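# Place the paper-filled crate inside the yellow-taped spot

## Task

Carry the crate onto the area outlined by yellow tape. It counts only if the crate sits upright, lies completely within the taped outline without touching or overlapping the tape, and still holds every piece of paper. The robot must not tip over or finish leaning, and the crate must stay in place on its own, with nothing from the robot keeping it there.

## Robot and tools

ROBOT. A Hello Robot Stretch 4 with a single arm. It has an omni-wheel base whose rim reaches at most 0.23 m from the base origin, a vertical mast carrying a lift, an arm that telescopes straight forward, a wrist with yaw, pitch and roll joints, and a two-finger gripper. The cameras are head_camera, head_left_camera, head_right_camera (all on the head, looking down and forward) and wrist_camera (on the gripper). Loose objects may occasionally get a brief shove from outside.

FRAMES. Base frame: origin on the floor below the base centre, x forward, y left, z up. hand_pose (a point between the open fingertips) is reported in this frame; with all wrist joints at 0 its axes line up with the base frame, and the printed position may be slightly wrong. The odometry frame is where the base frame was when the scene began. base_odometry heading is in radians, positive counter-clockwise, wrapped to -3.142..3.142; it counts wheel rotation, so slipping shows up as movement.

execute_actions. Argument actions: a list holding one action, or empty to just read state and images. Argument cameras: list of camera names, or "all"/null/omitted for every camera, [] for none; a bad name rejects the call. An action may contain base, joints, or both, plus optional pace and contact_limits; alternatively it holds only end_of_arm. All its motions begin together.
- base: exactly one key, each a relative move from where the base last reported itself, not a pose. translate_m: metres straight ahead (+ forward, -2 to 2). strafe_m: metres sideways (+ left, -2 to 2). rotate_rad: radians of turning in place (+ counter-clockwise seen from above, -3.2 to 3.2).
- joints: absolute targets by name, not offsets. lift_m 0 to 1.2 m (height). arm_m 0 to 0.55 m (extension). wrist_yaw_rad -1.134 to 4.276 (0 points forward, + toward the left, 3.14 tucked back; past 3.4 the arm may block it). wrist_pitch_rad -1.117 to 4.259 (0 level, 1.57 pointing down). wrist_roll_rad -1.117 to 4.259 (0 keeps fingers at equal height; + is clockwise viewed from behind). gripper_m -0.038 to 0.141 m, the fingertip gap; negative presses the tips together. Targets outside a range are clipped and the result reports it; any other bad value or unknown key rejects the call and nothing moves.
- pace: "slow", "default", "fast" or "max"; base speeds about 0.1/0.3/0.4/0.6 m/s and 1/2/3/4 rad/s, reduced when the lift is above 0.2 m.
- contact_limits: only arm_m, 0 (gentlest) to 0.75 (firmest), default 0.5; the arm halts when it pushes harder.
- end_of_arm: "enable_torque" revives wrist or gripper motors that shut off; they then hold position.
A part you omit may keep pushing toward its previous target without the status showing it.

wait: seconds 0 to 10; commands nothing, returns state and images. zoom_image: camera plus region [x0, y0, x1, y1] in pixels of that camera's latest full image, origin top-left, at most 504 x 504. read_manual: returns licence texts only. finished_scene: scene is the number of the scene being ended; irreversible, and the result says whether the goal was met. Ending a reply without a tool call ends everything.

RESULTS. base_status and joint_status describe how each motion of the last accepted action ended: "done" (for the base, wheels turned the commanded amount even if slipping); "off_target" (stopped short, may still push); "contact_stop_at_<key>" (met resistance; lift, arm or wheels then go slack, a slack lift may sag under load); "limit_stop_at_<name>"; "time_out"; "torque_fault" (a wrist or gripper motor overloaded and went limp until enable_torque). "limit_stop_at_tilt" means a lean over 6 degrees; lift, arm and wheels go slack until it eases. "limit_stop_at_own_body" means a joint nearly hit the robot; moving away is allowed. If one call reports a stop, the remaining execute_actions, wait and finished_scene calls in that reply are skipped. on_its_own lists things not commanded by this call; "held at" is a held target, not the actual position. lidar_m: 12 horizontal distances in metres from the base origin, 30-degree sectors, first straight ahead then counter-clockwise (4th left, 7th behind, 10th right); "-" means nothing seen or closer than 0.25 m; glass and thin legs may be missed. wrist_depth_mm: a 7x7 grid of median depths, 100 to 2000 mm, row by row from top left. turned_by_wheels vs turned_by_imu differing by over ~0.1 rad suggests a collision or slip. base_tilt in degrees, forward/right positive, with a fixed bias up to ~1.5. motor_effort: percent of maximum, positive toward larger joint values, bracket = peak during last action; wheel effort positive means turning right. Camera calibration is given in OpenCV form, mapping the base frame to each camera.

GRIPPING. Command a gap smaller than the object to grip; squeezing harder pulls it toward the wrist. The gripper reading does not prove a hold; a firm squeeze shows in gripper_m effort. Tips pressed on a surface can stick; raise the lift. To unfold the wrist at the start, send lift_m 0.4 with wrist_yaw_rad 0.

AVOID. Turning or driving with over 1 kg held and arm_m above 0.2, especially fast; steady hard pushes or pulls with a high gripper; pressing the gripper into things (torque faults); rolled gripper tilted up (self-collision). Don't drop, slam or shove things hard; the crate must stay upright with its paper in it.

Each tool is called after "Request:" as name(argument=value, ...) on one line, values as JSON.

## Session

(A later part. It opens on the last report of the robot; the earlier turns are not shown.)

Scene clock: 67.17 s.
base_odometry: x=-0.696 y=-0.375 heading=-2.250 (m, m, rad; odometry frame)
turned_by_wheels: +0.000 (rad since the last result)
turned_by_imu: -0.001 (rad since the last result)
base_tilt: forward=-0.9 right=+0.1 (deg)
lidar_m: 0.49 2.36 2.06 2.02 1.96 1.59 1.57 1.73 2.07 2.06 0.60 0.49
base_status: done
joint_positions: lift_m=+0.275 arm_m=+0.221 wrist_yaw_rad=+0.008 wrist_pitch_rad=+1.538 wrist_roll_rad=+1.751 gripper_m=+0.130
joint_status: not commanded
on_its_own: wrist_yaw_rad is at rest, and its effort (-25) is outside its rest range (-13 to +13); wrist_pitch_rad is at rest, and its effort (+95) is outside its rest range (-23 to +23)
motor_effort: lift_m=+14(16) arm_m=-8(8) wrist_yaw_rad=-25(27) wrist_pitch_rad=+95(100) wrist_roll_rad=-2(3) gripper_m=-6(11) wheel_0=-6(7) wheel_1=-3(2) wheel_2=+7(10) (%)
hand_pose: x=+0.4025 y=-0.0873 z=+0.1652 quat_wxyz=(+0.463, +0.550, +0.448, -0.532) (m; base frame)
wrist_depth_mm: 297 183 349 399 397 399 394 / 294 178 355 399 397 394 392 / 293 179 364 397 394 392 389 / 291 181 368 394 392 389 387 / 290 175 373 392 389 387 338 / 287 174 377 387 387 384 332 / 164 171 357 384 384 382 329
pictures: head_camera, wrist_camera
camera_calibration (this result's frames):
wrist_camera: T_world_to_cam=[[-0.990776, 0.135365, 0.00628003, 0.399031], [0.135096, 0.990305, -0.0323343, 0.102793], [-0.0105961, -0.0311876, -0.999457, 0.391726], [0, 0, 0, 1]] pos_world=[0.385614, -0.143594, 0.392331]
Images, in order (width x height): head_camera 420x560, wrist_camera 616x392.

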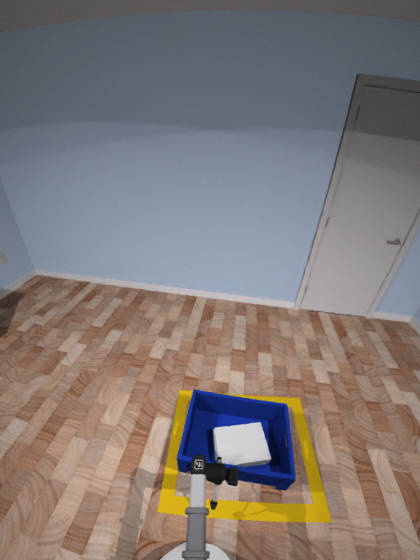

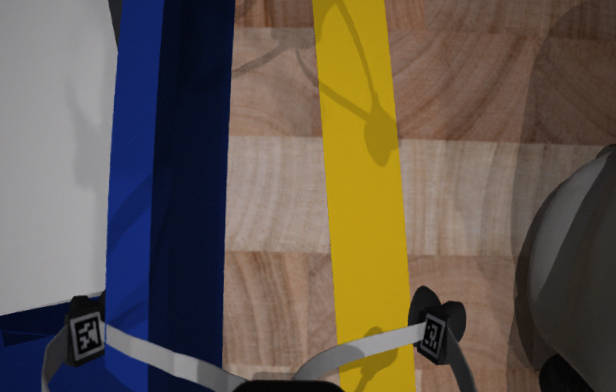

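Request:
execute_actions(actions=[{"joints":{"arm_m":0.235,"wrist_pitch_rad":1.4,"wrist_roll_rad":1.66,"gripper_m":0.0},"pace":"slow"}], cameras=[])

Request:
execute_actions(actions=[{"base":{"translate_m":-0.05},"pace":"slow"}], cameras=["head_camera","wrist_camera"])

Scene clock: 73.07 s.
base_odometry: x=-0.696 y=-0.375 heading=-2.250 (m, m, rad; odometry frame)
turned_by_wheels: +0.000 (rad since the last result)
turned_by_imu: -0.002 (rad since the last result)
base_tilt: forward=-0.9 right=+0.1 (deg)
lidar_m: 0.46 2.37 2.06 2.02 1.97 1.59 1.57 1.74 2.08 2.05 0.59 0.47
base_status: not commanded
joint_positions: lift_m=+0.275 arm_m=+0.234 wrist_yaw_rad=+0.005 wrist_pitch_rad=+1.386 wrist_roll_rad=+1.660 gripper_m=+0.000
joint_status: all done
on_its_own: wrist_pitch_rad is at rest, and its effort (+42) is outside its rest range (-23 to +23)
motor_effort: lift_m=+20(20) arm_m=+3(6) wrist_yaw_rad=-13(23) wrist_pitch_rad=+42(89) wrist_roll_rad=-2(10) gripper_m=-14(16) wheel_0=-3(6) wheel_1=-2(3) wheel_2=+4(7) (%)
hand_pose: x=+0.4587 y=-0.0872 z=+0.1695 quat_wxyz=(+0.520, +0.567, +0.432, -0.470) (m; base frame)
wrist_depth_mm: 324 310 301 173 384 370 362 / 320 307 300 173 382 370 359 / 319 306 296 172 382 366 359 / 317 306 294 171 377 366 355 / 315 304 291 178 377 364 353 / 427 410 207 183 373 362 351 / 427 407 177 168 168 359 349
pictures: none
No camera images: the call's "cameras" was empty. Leave "cameras" out to get every camera's image.

Scene clock: 74.77 s.
base_odometry: x=-0.665 y=-0.336 heading=-2.250 (m, m, rad; odometry frame)
turned_by_wheels: +0.000 (rad since the last result)
turned_by_imu: -0.001 (rad since the last result)
base_tilt: forward=-0.8 right=+0.1 (deg)
lidar_m: 0.46 2.42 2.06 2.03 1.90 1.54 1.52 1.69 2.08 2.04 0.62 0.48
base_status: done
joint_positions: lift_m=+0.275 arm_m=+0.234 wrist_yaw_rad=+0.005 wrist_pitch_rad=+1.386 wrist_roll_rad=+1.660 gripper_m=+0.000
joint_status: not commanded
on_its_own: wrist_pitch_rad is at rest, and its effort (+41) is outside its rest range (-23 to +23)
motor_effort: lift_m=+22(22) arm_m=+3(3) wrist_yaw_rad=-13(15) wrist_pitch_rad=+41(47) wrist_roll_rad=-2(2) gripper_m=-17(14) wheel_0=-5(8) wheel_1=-2(6) wheel_2=+4(11) (%)
hand_pose: x=+0.4587 y=-0.0872 z=+0.1694 quat_wxyz=(+0.520, +0.567, +0.433, -0.470) (m; base frame)
wrist_depth_mm: 322 310 301 309 379 370 359 / 320 309 300 307 382 370 357 / 319 306 296 306 377 366 357 / 317 306 293 309 379 366 355 / 314 303 293 307 375 364 353 / 424 410 207 183 373 362 351 / 427 407 177 168 168 359 349
pictures: head_camera, wrist_camera
camera_calibration (this result's frames):
wrist_camera: T_world_to_cam=[[-0.988232, 0.049078, -0.144872, 0.471556], [0.0534975, 0.998209, -0.0267672, 0.132335], [0.143299, -0.0342025, -0.989088, 0.323869], [0, 0, 0, 1]] pos_world=[0.412517, -0.144164, 0.392193]
Images, in order (width x height): head_camera 420x560, wrist_camera 616x392.

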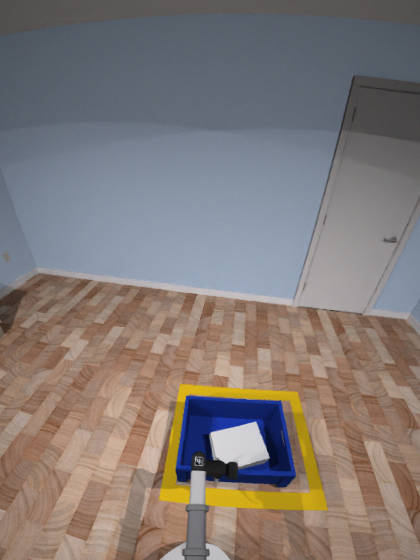

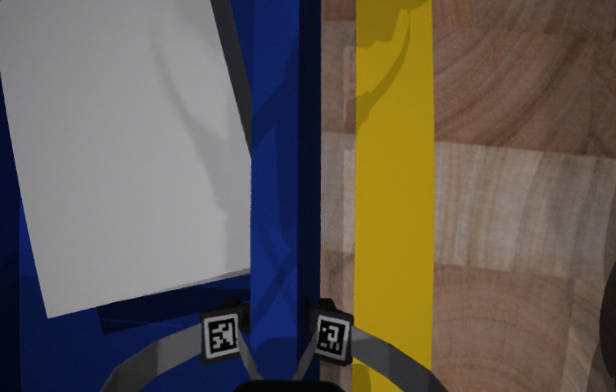

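Square, with a 3 cm near margin. Release and check the left side.

Request:
execute_actions(actions=[{"joints":{"gripper_m":0.07}}], cameras=[])

Request:
execute_actions(actions=[{"joints":{"lift_m":0.5},"pace":"fast"}], cameras=["head_camera","head_left_camera"])

Request:
zoom_image(camera="head_left_camera", region=[160,350,340,470])

Scene clock: 77.03 s.
base_odometry: x=-0.664 y=-0.336 heading=-2.250 (m, m, rad; odometry frame)
turned_by_wheels: +0.000 (rad since the last result)
turned_by_imu: -0.001 (rad since the last result)
base_tilt: forward=-0.9 right=+0.0 (deg)
lidar_m: 0.43 2.43 2.06 2.04 1.89 1.52 1.53 1.68 2.08 2.04 0.61 0.49
base_status: not commanded
joint_positions: lift_m=+0.275 arm_m=+0.234 wrist_yaw_rad=+0.000 wrist_pitch_rad=+1.400 wrist_roll_rad=+1.660 gripper_m=+0.070
joint_status: all done
motor_effort: lift_m=+20(22) arm_m=+3(3) wrist_yaw_rad=+0(13) wrist_pitch_rad=+2(41) wrist_roll_rad=-3(3) gripper_m=-4(14) wheel_0=-1(4) wheel_1=+0(2) wheel_2=+1(4) (%)
hand_pose: x=+0.4545 y=-0.0874 z=+0.1688 quat_wxyz=(+0.516, +0.564, +0.435, -0.475) (m; base frame)
wrist_depth_mm: 319 307 300 362 384 375 364 / 317 306 296 359 382 370 362 / 314 304 293 359 382 370 362 / 314 301 291 355 377 364 359 / 310 300 290 355 377 366 355 / 314 404 190 353 370 362 355 / 421 404 185 167 192 359 351
pictures: none
No camera images: the call's "cameras" was empty. Leave "cameras" out to get every camera's image.

Scene clock: 78.67 s.
base_odometry: x=-0.664 y=-0.336 heading=-2.250 (m, m, rad; odometry frame)
turned_by_wheels: +0.000 (rad since the last result)
turned_by_imu: +0.000 (rad since the last result)
base_tilt: forward=-0.7 right=+0.1 (deg)
lidar_m: 0.45 2.44 2.04 2.03 1.92 1.54 1.52 1.68 2.09 2.03 0.61 0.46
base_status: not commanded
joint_positions: lift_m=+0.500 arm_m=+0.234 wrist_yaw_rad=+0.000 wrist_pitch_rad=+1.400 wrist_roll_rad=+1.660 gripper_m=+0.070
joint_status: all done
motor_effort: lift_m=+21(23) arm_m=+3(3) wrist_yaw_rad=-1(1) wrist_pitch_rad=+3(3) wrist_roll_rad=-2(3) gripper_m=-4(2) wheel_0=-1(1) wheel_1=+0(1) wheel_2=+1(1) (%)
hand_pose: x=+0.4544 y=-0.0874 z=+0.3937 quat_wxyz=(+0.516, +0.564, +0.435, -0.475) (m; base frame)
wrist_depth_mm: 508 640 627 621 609 591 574 / 508 585 530 621 609 591 569 / 508 591 530 615 603 585 569 / 504 621 525 517 603 580 564 / 512 647 530 609 591 580 439 / 508 640 621 609 591 580 413 / 500 544 549 554 192 569 421
pictures: head_camera, head_left_camera
Images, in order (width x height): head_camera 420x560, head_left_camera 420x672.

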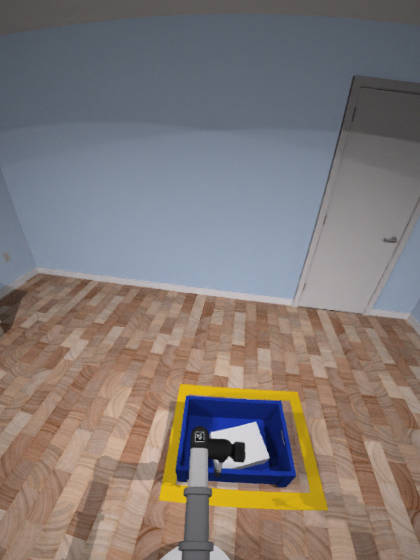

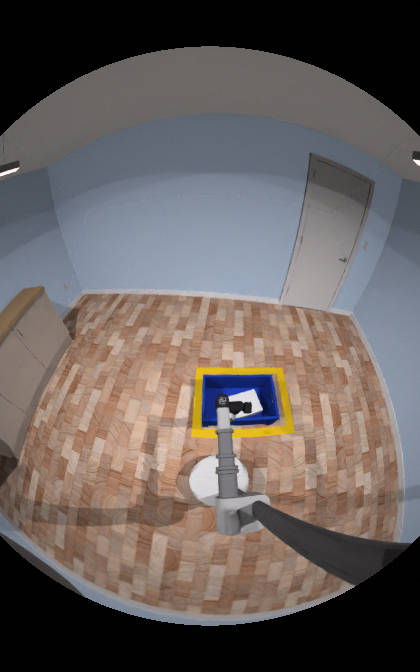

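Region (160, 350, 340, 470) of head_left_camera's 420x672 image, scaled by 2.800, with more detail than that image has.

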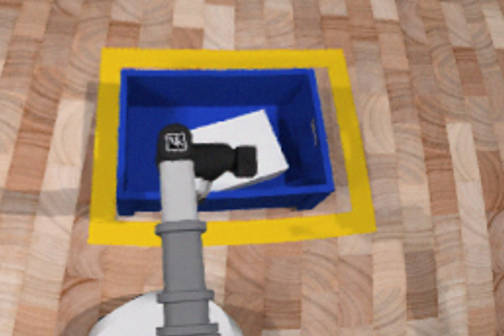

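Request:
execute_actions(actions=[{"base":{"strafe_m":0.27},"joints":{"arm_m":0.42,"gripper_m":0.0,"wrist_roll_rad":1.57}}], cameras=["wrist_camera"])

Request:
execute_actions(actions=[{"joints":{"lift_m":0.24}}], cameras=["wrist_camera"])

Request:
execute_actions(actions=[{"base":{"strafe_m":-0.08},"pace":"slow"}])

Scene clock: 81.50 s.
base_odometry: x=-0.454 y=-0.506 heading=-2.250 (m, m, rad; odometry frame)
turned_by_wheels: +0.000 (rad since the last result)
turned_by_imu: -0.001 (rad since the last result)
base_tilt: forward=-0.7 right=+0.1 (deg)
lidar_m: 0.71 2.47 1.79 1.78 1.87 1.50 1.47 1.64 2.36 2.32 0.63 0.48
base_status: done
joint_positions: lift_m=+0.500 arm_m=+0.419 wrist_yaw_rad=+0.000 wrist_pitch_rad=+1.400 wrist_roll_rad=+1.570 gripper_m=+0.000
joint_status: all done
motor_effort: lift_m=+20(21) arm_m=+8(8) wrist_yaw_rad=+0(1) wrist_pitch_rad=+1(1) wrist_roll_rad=-2(6) gripper_m=-5(7) wheel_0=+1(8) wheel_1=-1(9) wheel_2=-1(0) (%)
hand_pose: x=+0.6384 y=-0.0874 z=+0.3938 quat_wxyz=(+0.541, +0.541, +0.456, -0.455) (m; base frame)
wrist_depth_mm: 707 676 580 521 508 492 580 / 699 676 609 621 603 473 574 / 683 668 627 627 603 462 574 / 691 668 627 609 597 399 564 / 683 654 640 615 597 580 569 / 676 654 627 205 591 574 554 / 668 647 177 182 168 569 554
pictures: wrist_camera
camera_calibration (this result's frames):
wrist_camera: T_world_to_cam=[[-0.990681, -0.0362871, -0.131278, 0.670426], [-0.0308987, 0.998603, -0.0428529, 0.189228], [0.13265, -0.0383972, -0.990419, 0.527049], [0, 0, 0, 1]] pos_world=[0.600112, -0.144398, 0.618121]
Images, in order (width x height): wrist_camera 616x392.

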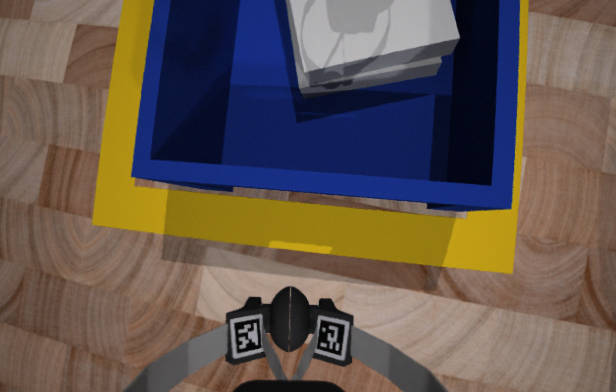

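Scene clock: 83.63 s.
base_odometry: x=-0.454 y=-0.506 heading=-2.250 (m, m, rad; odometry frame)
turned_by_wheels: +0.000 (rad since the last result)
turned_by_imu: -0.001 (rad since the last result)
base_tilt: forward=-0.8 right=+0.0 (deg)
lidar_m: 0.73 2.47 1.79 1.76 1.86 1.51 1.47 1.64 2.36 2.31 0.64 0.47
base_status: not commanded
joint_positions: lift_m=+0.240 arm_m=+0.419 wrist_yaw_rad=+0.000 wrist_pitch_rad=+1.400 wrist_roll_rad=+1.570 gripper_m=+0.000
joint_status: all done
motor_effort: lift_m=+16(19) arm_m=+8(8) wrist_yaw_rad=+1(1) wrist_pitch_rad=+2(0) wrist_roll_rad=-2(2) gripper_m=-2(5) wheel_0=+1(1) wheel_1=-1(1) wheel_2=-1(1) (%)
hand_pose: x=+0.6384 y=-0.0874 z=+0.1341 quat_wxyz=(+0.541, +0.541, +0.456, -0.455) (m; base frame)
wrist_depth_mm: 274 366 375 359 351 340 267 / 258 336 366 355 347 336 264 / 158 146 141 135 131 126 - / 394 382 370 355 345 330 259 / 392 379 366 353 345 330 324 / 387 375 364 206 340 330 322 / 387 373 177 181 168 329 319
pictures: wrist_camera
camera_calibration (this result's frames):
wrist_camera: T_world_to_cam=[[-0.990681, -0.0362872, -0.131278, 0.636336], [-0.0308988, 0.998603, -0.0428529, 0.178099], [0.13265, -0.0383972, -0.990419, 0.269838], [0, 0, 0, 1]] pos_world=[0.600115, -0.144398, 0.358422]
Images, in order (width x height): wrist_camera 616x392.

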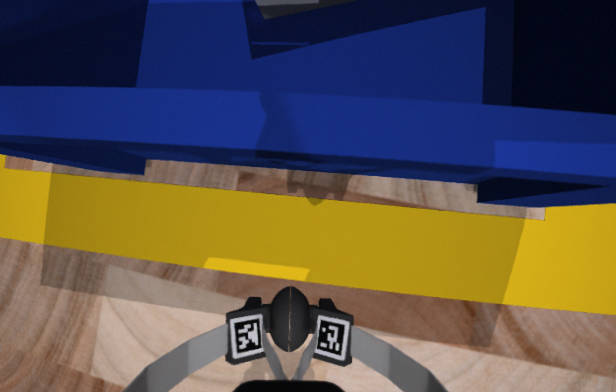

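Scene clock: 85.57 s.
base_odometry: x=-0.516 y=-0.456 heading=-2.247 (m, m, rad; odometry frame)
turned_by_wheels: +0.003 (rad since the last result)
turned_by_imu: +0.003 (rad since the last result)
base_tilt: forward=-0.6 right=+0.2 (deg)
lidar_m: 0.48 2.48 1.87 1.84 1.89 1.52 1.49 1.65 2.27 2.23 0.65 0.47
base_status: done
joint_positions: lift_m=+0.240 arm_m=+0.419 wrist_yaw_rad=-0.001 wrist_pitch_rad=+1.401 wrist_roll_rad=+1.575 gripper_m=+0.000
joint_status: not commanded
on_its_own: wrist_roll_rad is at rest, and its effort (-14) is outside its rest range (-13 to +13)
motor_effort: lift_m=+16(16) arm_m=+8(8) wrist_yaw_rad=+4(2) wrist_pitch_rad=-1(1) wrist_roll_rad=-14(14) gripper_m=-6(5) wheel_0=+19(19) wheel_1=+5(7) wheel_2=+10(5) (%)
hand_pose: x=+0.6381 y=-0.0875 z=+0.1341 quat_wxyz=(+0.539, +0.542, +0.455, -0.457) (m; base frame)
wrist_depth_mm: 270 359 370 271 297 319 278 / 274 368 368 353 347 334 274 / 281 373 366 355 343 334 268 / 281 370 364 353 342 330 263 / 167 192 232 271 320 322 252 / 146 140 136 132 129 138 167 / 387 373 171 132 127 122 -
pictures: head_camera, head_left_camera, head_right_camera, wrist_camera
camera_calibration (this result's frames):
wrist_camera: T_world_to_cam=[[-0.990967, -0.0309439, -0.130488, 0.636544], [-0.0256414, 0.998783, -0.0421229, 0.174708], [0.131632, -0.0383965, -0.990555, 0.270508], [0, 0, 0, 1]] pos_world=[0.599667, -0.144412, 0.358373]
Images, in order (width x height): head_camera 420x560, head_left_camera 420x672, head_right_camera 420x672, wrist_camera 616x392.

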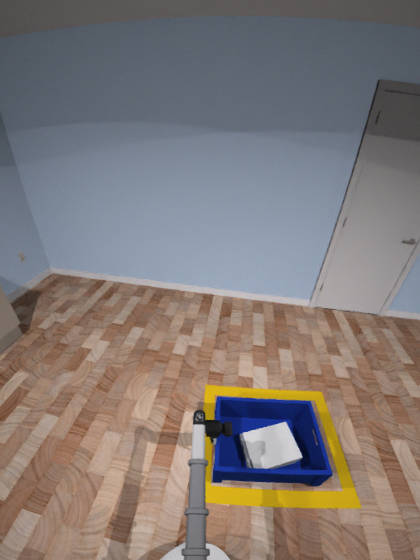

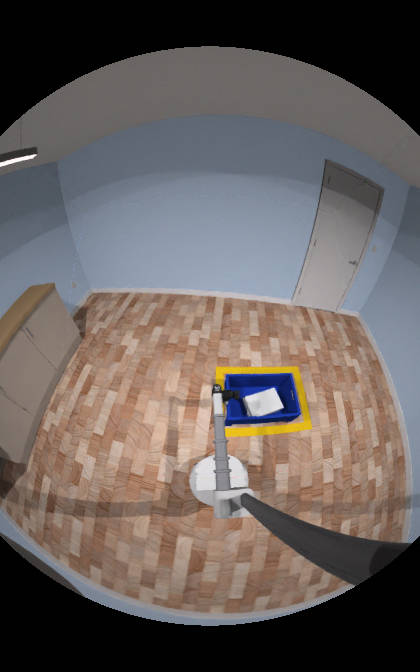

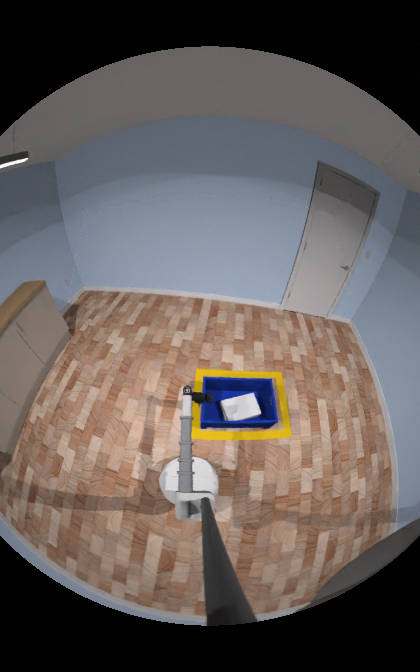

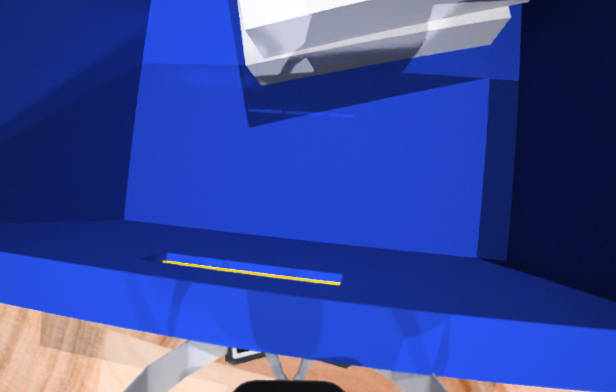

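It was already inside by about 1.5 cm; a little more, then back off.

Request:
execute_actions(actions=[{"base":{"strafe_m":-0.025},"pace":"slow"}], cameras=[])

Request:
execute_actions(actions=[{"base":{"strafe_m":0.12}}], cameras=["head_camera","wrist_camera"])

Scene clock: 87.13 s.
base_odometry: x=-0.535 y=-0.440 heading=-2.244 (m, m, rad; odometry frame)
turned_by_wheels: +0.004 (rad since the last result)
turned_by_imu: +0.004 (rad since the last result)
base_tilt: forward=-0.8 right=+0.1 (deg)
lidar_m: 0.46 2.45 1.89 1.87 1.87 1.51 1.49 1.66 2.25 2.19 0.63 0.47
base_status: done
joint_positions: lift_m=+0.240 arm_m=+0.419 wrist_yaw_rad=-0.002 wrist_pitch_rad=+1.403 wrist_roll_rad=+1.576 gripper_m=+0.000
joint_status: not commanded
on_its_own: wrist_roll_rad is at rest, and its effort (-19) is outside its rest range (-13 to +13)
motor_effort: lift_m=+16(16) arm_m=+8(8) wrist_yaw_rad=+8(7) wrist_pitch_rad=-6(5) wrist_roll_rad=-19(20) gripper_m=-4(9) wheel_0=+26(31) wheel_1=+8(4) wheel_2=+13(14) (%)
hand_pose: x=+0.6375 y=-0.0875 z=+0.1340 quat_wxyz=(+0.538, +0.542, +0.454, -0.458) (m; base frame)
wrist_depth_mm: 268 359 370 270 296 322 278 / 274 368 366 353 343 336 273 / 279 373 364 353 343 332 270 / 279 373 364 351 343 330 264 / 174 198 236 266 315 325 254 / 146 140 136 132 129 137 164 / 387 373 166 131 127 123 -
pictures: none
No camera images: the call's "cameras" was empty. Leave "cameras" out to get every camera's image.

Scene clock: 88.70 s.
base_odometry: x=-0.441 y=-0.515 heading=-2.244 (m, m, rad; odometry frame)
turned_by_wheels: +0.000 (rad since the last result)
turned_by_imu: -0.001 (rad since the last result)
base_tilt: forward=-0.9 right=+0.0 (deg)
lidar_m: 0.86 2.49 1.77 1.74 1.85 1.49 1.49 1.64 2.38 2.32 0.63 0.48
base_status: done
joint_positions: lift_m=+0.240 arm_m=+0.419 wrist_yaw_rad=+0.000 wrist_pitch_rad=+1.401 wrist_roll_rad=+1.570 gripper_m=+0.000
joint_status: not commanded
motor_effort: lift_m=+16(16) arm_m=+8(8) wrist_yaw_rad=+1(7) wrist_pitch_rad=+0(5) wrist_roll_rad=-4(19) gripper_m=-5(3) wheel_0=+2(26) wheel_1=-1(11) wheel_2=-2(12) (%)
hand_pose: x=+0.6382 y=-0.0874 z=+0.1341 quat_wxyz=(+0.541, +0.541, +0.456, -0.456) (m; base frame)
wrist_depth_mm: 153 147 142 138 133 128 - / 242 257 247 232 218 204 191 / 397 377 370 355 343 304 249 / 394 382 366 355 345 334 327 / 389 379 366 353 343 332 325 / 387 375 364 205 340 330 322 / 382 373 177 182 168 329 320
pictures: head_camera, wrist_camera
camera_calibration (this result's frames):
wrist_camera: T_world_to_cam=[[-0.990783, -0.0357707, -0.130649, 0.636165], [-0.030408, 0.99862, -0.0428136, 0.177794], [0.132, -0.0384462, -0.990504, 0.270254], [0, 0, 0, 1]] pos_world=[0.600034, -0.144403, 0.358414]
Images, in order (width x height): head_camera 420x560, wrist_camera 616x392.

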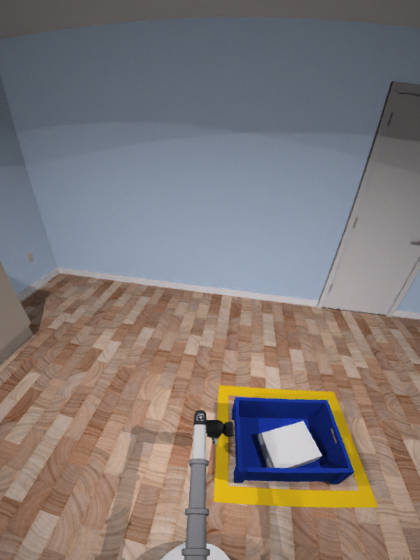

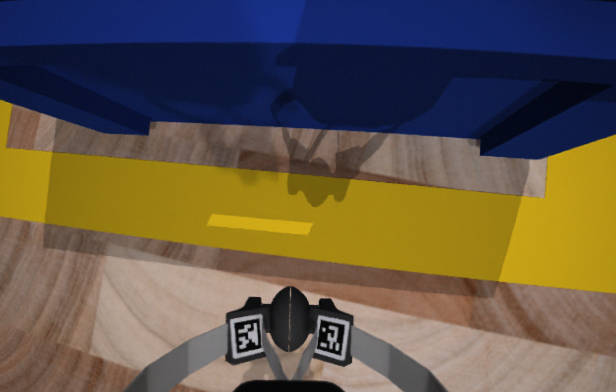

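Request:
execute_actions(actions=[{"joints":{"arm_m":0.12,"wrist_roll_rad":0}}], cameras=[])

Request:
execute_actions(actions=[{"base":{"strafe_m":-0.28}}], cameras=["wrist_camera"])

Request:
execute_actions(actions=[{"joints":{"arm_m":0.23},"pace":"slow"}], cameras=["head_camera","wrist_camera"])

Scene clock: 91.43 s.
base_odometry: x=-0.441 y=-0.515 heading=-2.244 (m, m, rad; odometry frame)
turned_by_wheels: +0.000 (rad since the last result)
turned_by_imu: -0.001 (rad since the last result)
base_tilt: forward=-0.8 right=+0.0 (deg)
lidar_m: 0.84 2.48 1.76 1.74 1.84 1.49 1.47 1.63 2.37 2.31 0.65 0.49
base_status: not commanded
joint_positions: lift_m=+0.240 arm_m=+0.121 wrist_yaw_rad=+0.000 wrist_pitch_rad=+1.401 wrist_roll_rad=+0.000 gripper_m=+0.000
joint_status: all done
motor_effort: lift_m=+16(16) arm_m=-8(8) wrist_yaw_rad=+0(1) wrist_pitch_rad=+0(0) wrist_roll_rad=-3(10) gripper_m=-7(6) wheel_0=+2(2) wheel_1=-1(1) wheel_2=-2(2) (%)
hand_pose: x=+0.3412 y=-0.0874 z=+0.1341 quat_wxyz=(+0.765, +0.000, +0.644, +0.000) (m; base frame)
wrist_depth_mm: 402 407 410 418 421 273 - / 389 392 394 402 404 233 181 / 373 377 384 389 392 263 273 / 362 364 370 375 375 379 384 / 349 353 357 362 366 370 373 / 340 343 345 206 353 359 362 / 330 330 178 182 168 347 349
pictures: none
No camera images: the call's "cameras" was empty. Leave "cameras" out to get every camera's image.

Scene clock: 93.70 s.
base_odometry: x=-0.660 y=-0.340 heading=-2.244 (m, m, rad; odometry frame)
turned_by_wheels: +0.000 (rad since the last result)
turned_by_imu: -0.001 (rad since the last result)
base_tilt: forward=-0.8 right=+0.1 (deg)
lidar_m: 0.45 2.42 2.07 2.03 1.91 1.54 1.52 1.69 2.09 2.05 0.61 0.46
base_status: done
joint_positions: lift_m=+0.240 arm_m=+0.121 wrist_yaw_rad=+0.000 wrist_pitch_rad=+1.401 wrist_roll_rad=+0.000 gripper_m=+0.000
joint_status: not commanded
motor_effort: lift_m=+17(17) arm_m=-8(8) wrist_yaw_rad=+1(1) wrist_pitch_rad=+0(0) wrist_roll_rad=-2(3) gripper_m=-4(5) wheel_0=-2(8) wheel_1=+2(4) wheel_2=-1(1) (%)
hand_pose: x=+0.3412 y=-0.0874 z=+0.1340 quat_wxyz=(+0.765, +0.000, +0.644, +0.000) (m; base frame)
wrist_depth_mm: 158 160 162 164 231 301 307 / 187 218 179 173 166 165 165 / 368 286 297 285 271 258 250 / 362 364 370 373 373 377 377 / 351 353 357 364 368 368 375 / 338 342 345 206 351 355 362 / 327 332 177 181 168 347 351
pictures: wrist_camera
camera_calibration (this result's frames):
wrist_camera: T_world_to_cam=[[0.0281199, -0.99863, 0.0441362, -0.113369], [-0.977965, -0.0366219, -0.205533, 0.423352], [0.206868, -0.0373841, -0.977654, 0.282267], [0, 0, 0, 1]] pos_world=[0.358819, -0.0871569, 0.367976]
Images, in order (width x height): wrist_camera 616x392.

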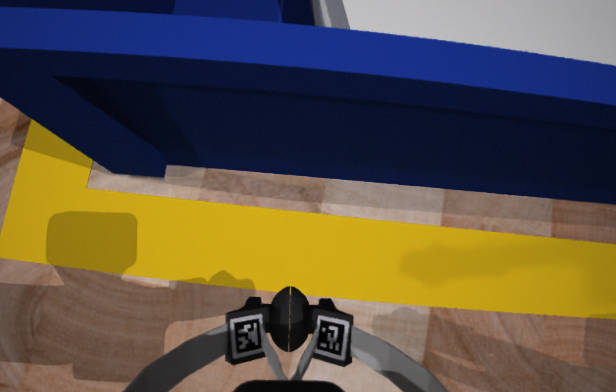

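Scene clock: 96.10 s.
base_odometry: x=-0.660 y=-0.340 heading=-2.244 (m, m, rad; odometry frame)
turned_by_wheels: +0.000 (rad since the last result)
turned_by_imu: -0.001 (rad since the last result)
base_tilt: forward=-0.8 right=+0.0 (deg)
lidar_m: 0.45 2.45 2.05 2.03 1.88 1.55 1.52 1.68 2.08 2.04 0.61 0.49
base_status: not commanded
joint_positions: lift_m=+0.240 arm_m=+0.228 wrist_yaw_rad=-0.001 wrist_pitch_rad=+1.404 wrist_roll_rad=+0.000 gripper_m=+0.000
joint_status: all done
motor_effort: lift_m=+17(17) arm_m=+10(11) wrist_yaw_rad=+3(3) wrist_pitch_rad=-10(10) wrist_roll_rad=-3(2) gripper_m=-4(8) wheel_0=-1(1) wheel_1=+2(2) wheel_2=-1(1) (%)
hand_pose: x=+0.4470 y=-0.0875 z=+0.1339 quat_wxyz=(+0.764, +0.000, +0.646, -0.001) (m; base frame)
wrist_depth_mm: 213 309 402 351 294 300 303 / 218 322 392 375 285 289 291 / 224 334 377 375 274 277 283 / 224 343 366 366 265 270 272 / 208 322 353 359 262 362 370 / 134 135 136 137 139 140 141 / 327 330 178 182 151 345 347
pictures: head_camera, wrist_camera
camera_calibration (this result's frames):
wrist_camera: T_world_to_cam=[[0.0274182, -0.998653, 0.0440506, -0.116058], [-0.978673, -0.0357922, -0.202281, 0.526787], [0.203585, -0.037565, -0.978336, 0.261755], [0, 0, 0, 1]] pos_world=[0.465446, -0.0872136, 0.367755]
Images, in order (width x height): head_camera 420x560, wrist_camera 616x392.

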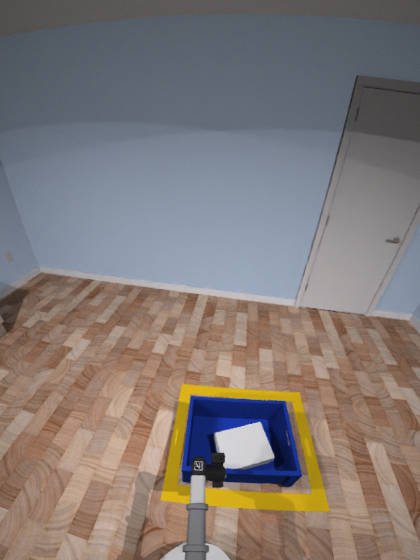

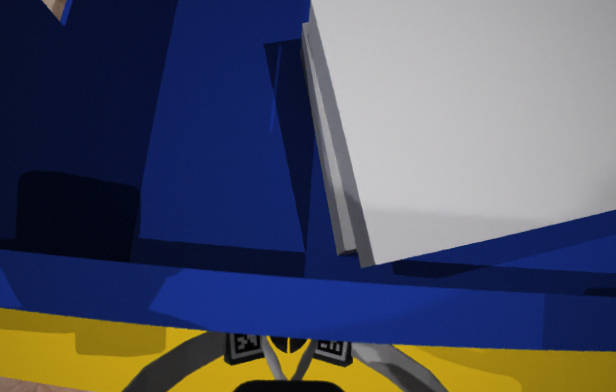

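Just touching; push 2.5 cm more.

Request:
execute_actions(actions=[{"joints":{"arm_m":0.265},"pace":"slow"}], cameras=[])

Request:
execute_actions(actions=[{"joints":{"arm_m":0.14}}], cameras=["head_camera","wrist_camera"])

Scene clock: 97.90 s.
base_odometry: x=-0.660 y=-0.340 heading=-2.244 (m, m, rad; odometry frame)
turned_by_wheels: +0.000 (rad since the last result)
turned_by_imu: -0.001 (rad since the last result)
base_tilt: forward=-0.7 right=-0.1 (deg)
lidar_m: 0.48 2.44 2.06 2.03 1.88 1.53 1.52 1.68 2.08 2.05 0.62 0.49
base_status: not commanded
joint_positions: lift_m=+0.240 arm_m=+0.262 wrist_yaw_rad=-0.010 wrist_pitch_rad=+1.422 wrist_roll_rad=+0.002 gripper_m=+0.000
joint_status: all done
on_its_own: wrist_yaw_rad is at rest, and its effort (+28) is outside its rest range (-13 to +13); wrist_pitch_rad is at rest, and its effort (-60) is outside its rest range (-23 to +23)
motor_effort: lift_m=+15(17) arm_m=+15(18) wrist_yaw_rad=+28(44) wrist_pitch_rad=-60(87) wrist_roll_rad=-7(8) gripper_m=-4(8) wheel_0=+3(3) wheel_1=+3(3) wheel_2=-8(11) (%)
hand_pose: x=+0.4753 y=-0.0878 z=+0.1332 quat_wxyz=(+0.758, +0.004, +0.652, -0.004) (m; base frame)
wrist_depth_mm: 211 306 397 366 287 290 294 / 219 319 384 382 279 282 286 / 225 330 373 373 270 273 277 / 226 345 364 364 262 265 266 / 206 309 351 353 257 357 364 / 132 133 134 135 137 138 355 / 329 330 175 145 134 135 -
pictures: none
No camera images: the call's "cameras" was empty. Leave "cameras" out to get every camera's image.

Scene clock: 99.30 s.
base_odometry: x=-0.660 y=-0.340 heading=-2.244 (m, m, rad; odometry frame)
turned_by_wheels: +0.000 (rad since the last result)
turned_by_imu: +0.000 (rad since the last result)
base_tilt: forward=-0.8 right=+0.1 (deg)
lidar_m: 0.47 2.43 2.06 2.04 1.90 1.54 1.52 1.68 2.10 2.05 0.63 0.47
base_status: not commanded
joint_positions: lift_m=+0.240 arm_m=+0.141 wrist_yaw_rad=+0.000 wrist_pitch_rad=+1.401 wrist_roll_rad=+0.000 gripper_m=+0.000
joint_status: all done
motor_effort: lift_m=+16(16) arm_m=-8(11) wrist_yaw_rad=+0(29) wrist_pitch_rad=+0(60) wrist_roll_rad=-1(7) gripper_m=-8(4) wheel_0=+1(4) wheel_1=+1(3) wheel_2=-1(8) (%)
hand_pose: x=+0.3612 y=-0.0874 z=+0.1341 quat_wxyz=(+0.765, +0.000, +0.644, +0.000) (m; base frame)
wrist_depth_mm: 162 161 162 164 166 301 306 / 211 235 226 182 172 166 166 / 370 309 320 298 277 256 248 / 362 366 368 373 375 377 357 / 349 355 357 362 364 370 373 / 338 343 345 206 355 359 362 / 329 332 177 181 168 345 351
pictures: head_camera, wrist_camera
camera_calibration (this result's frames):
wrist_camera: T_world_to_cam=[[0.028183, -0.998628, 0.0441409, -0.113955], [-0.977971, -0.0366831, -0.205493, 0.44292], [0.20683, -0.0373771, -0.977663, 0.2782], [0, 0, 0, 1]] pos_world=[0.378834, -0.0871531, 0.368033]
Images, in order (width x height): head_camera 420x560, wrist_camera 616x392.

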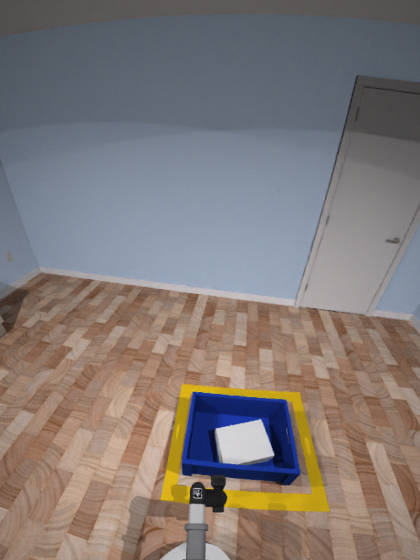

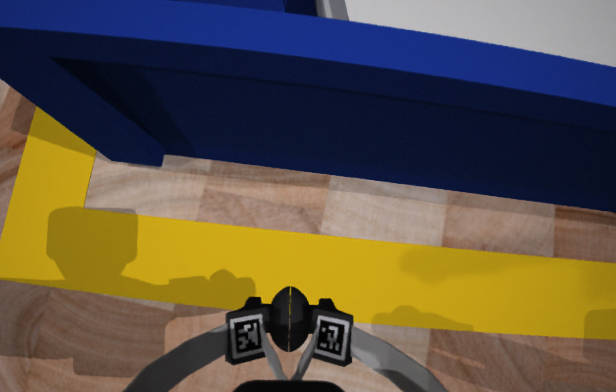

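Request:
finished_scene(scene=2)

The scene is finished: the task was done.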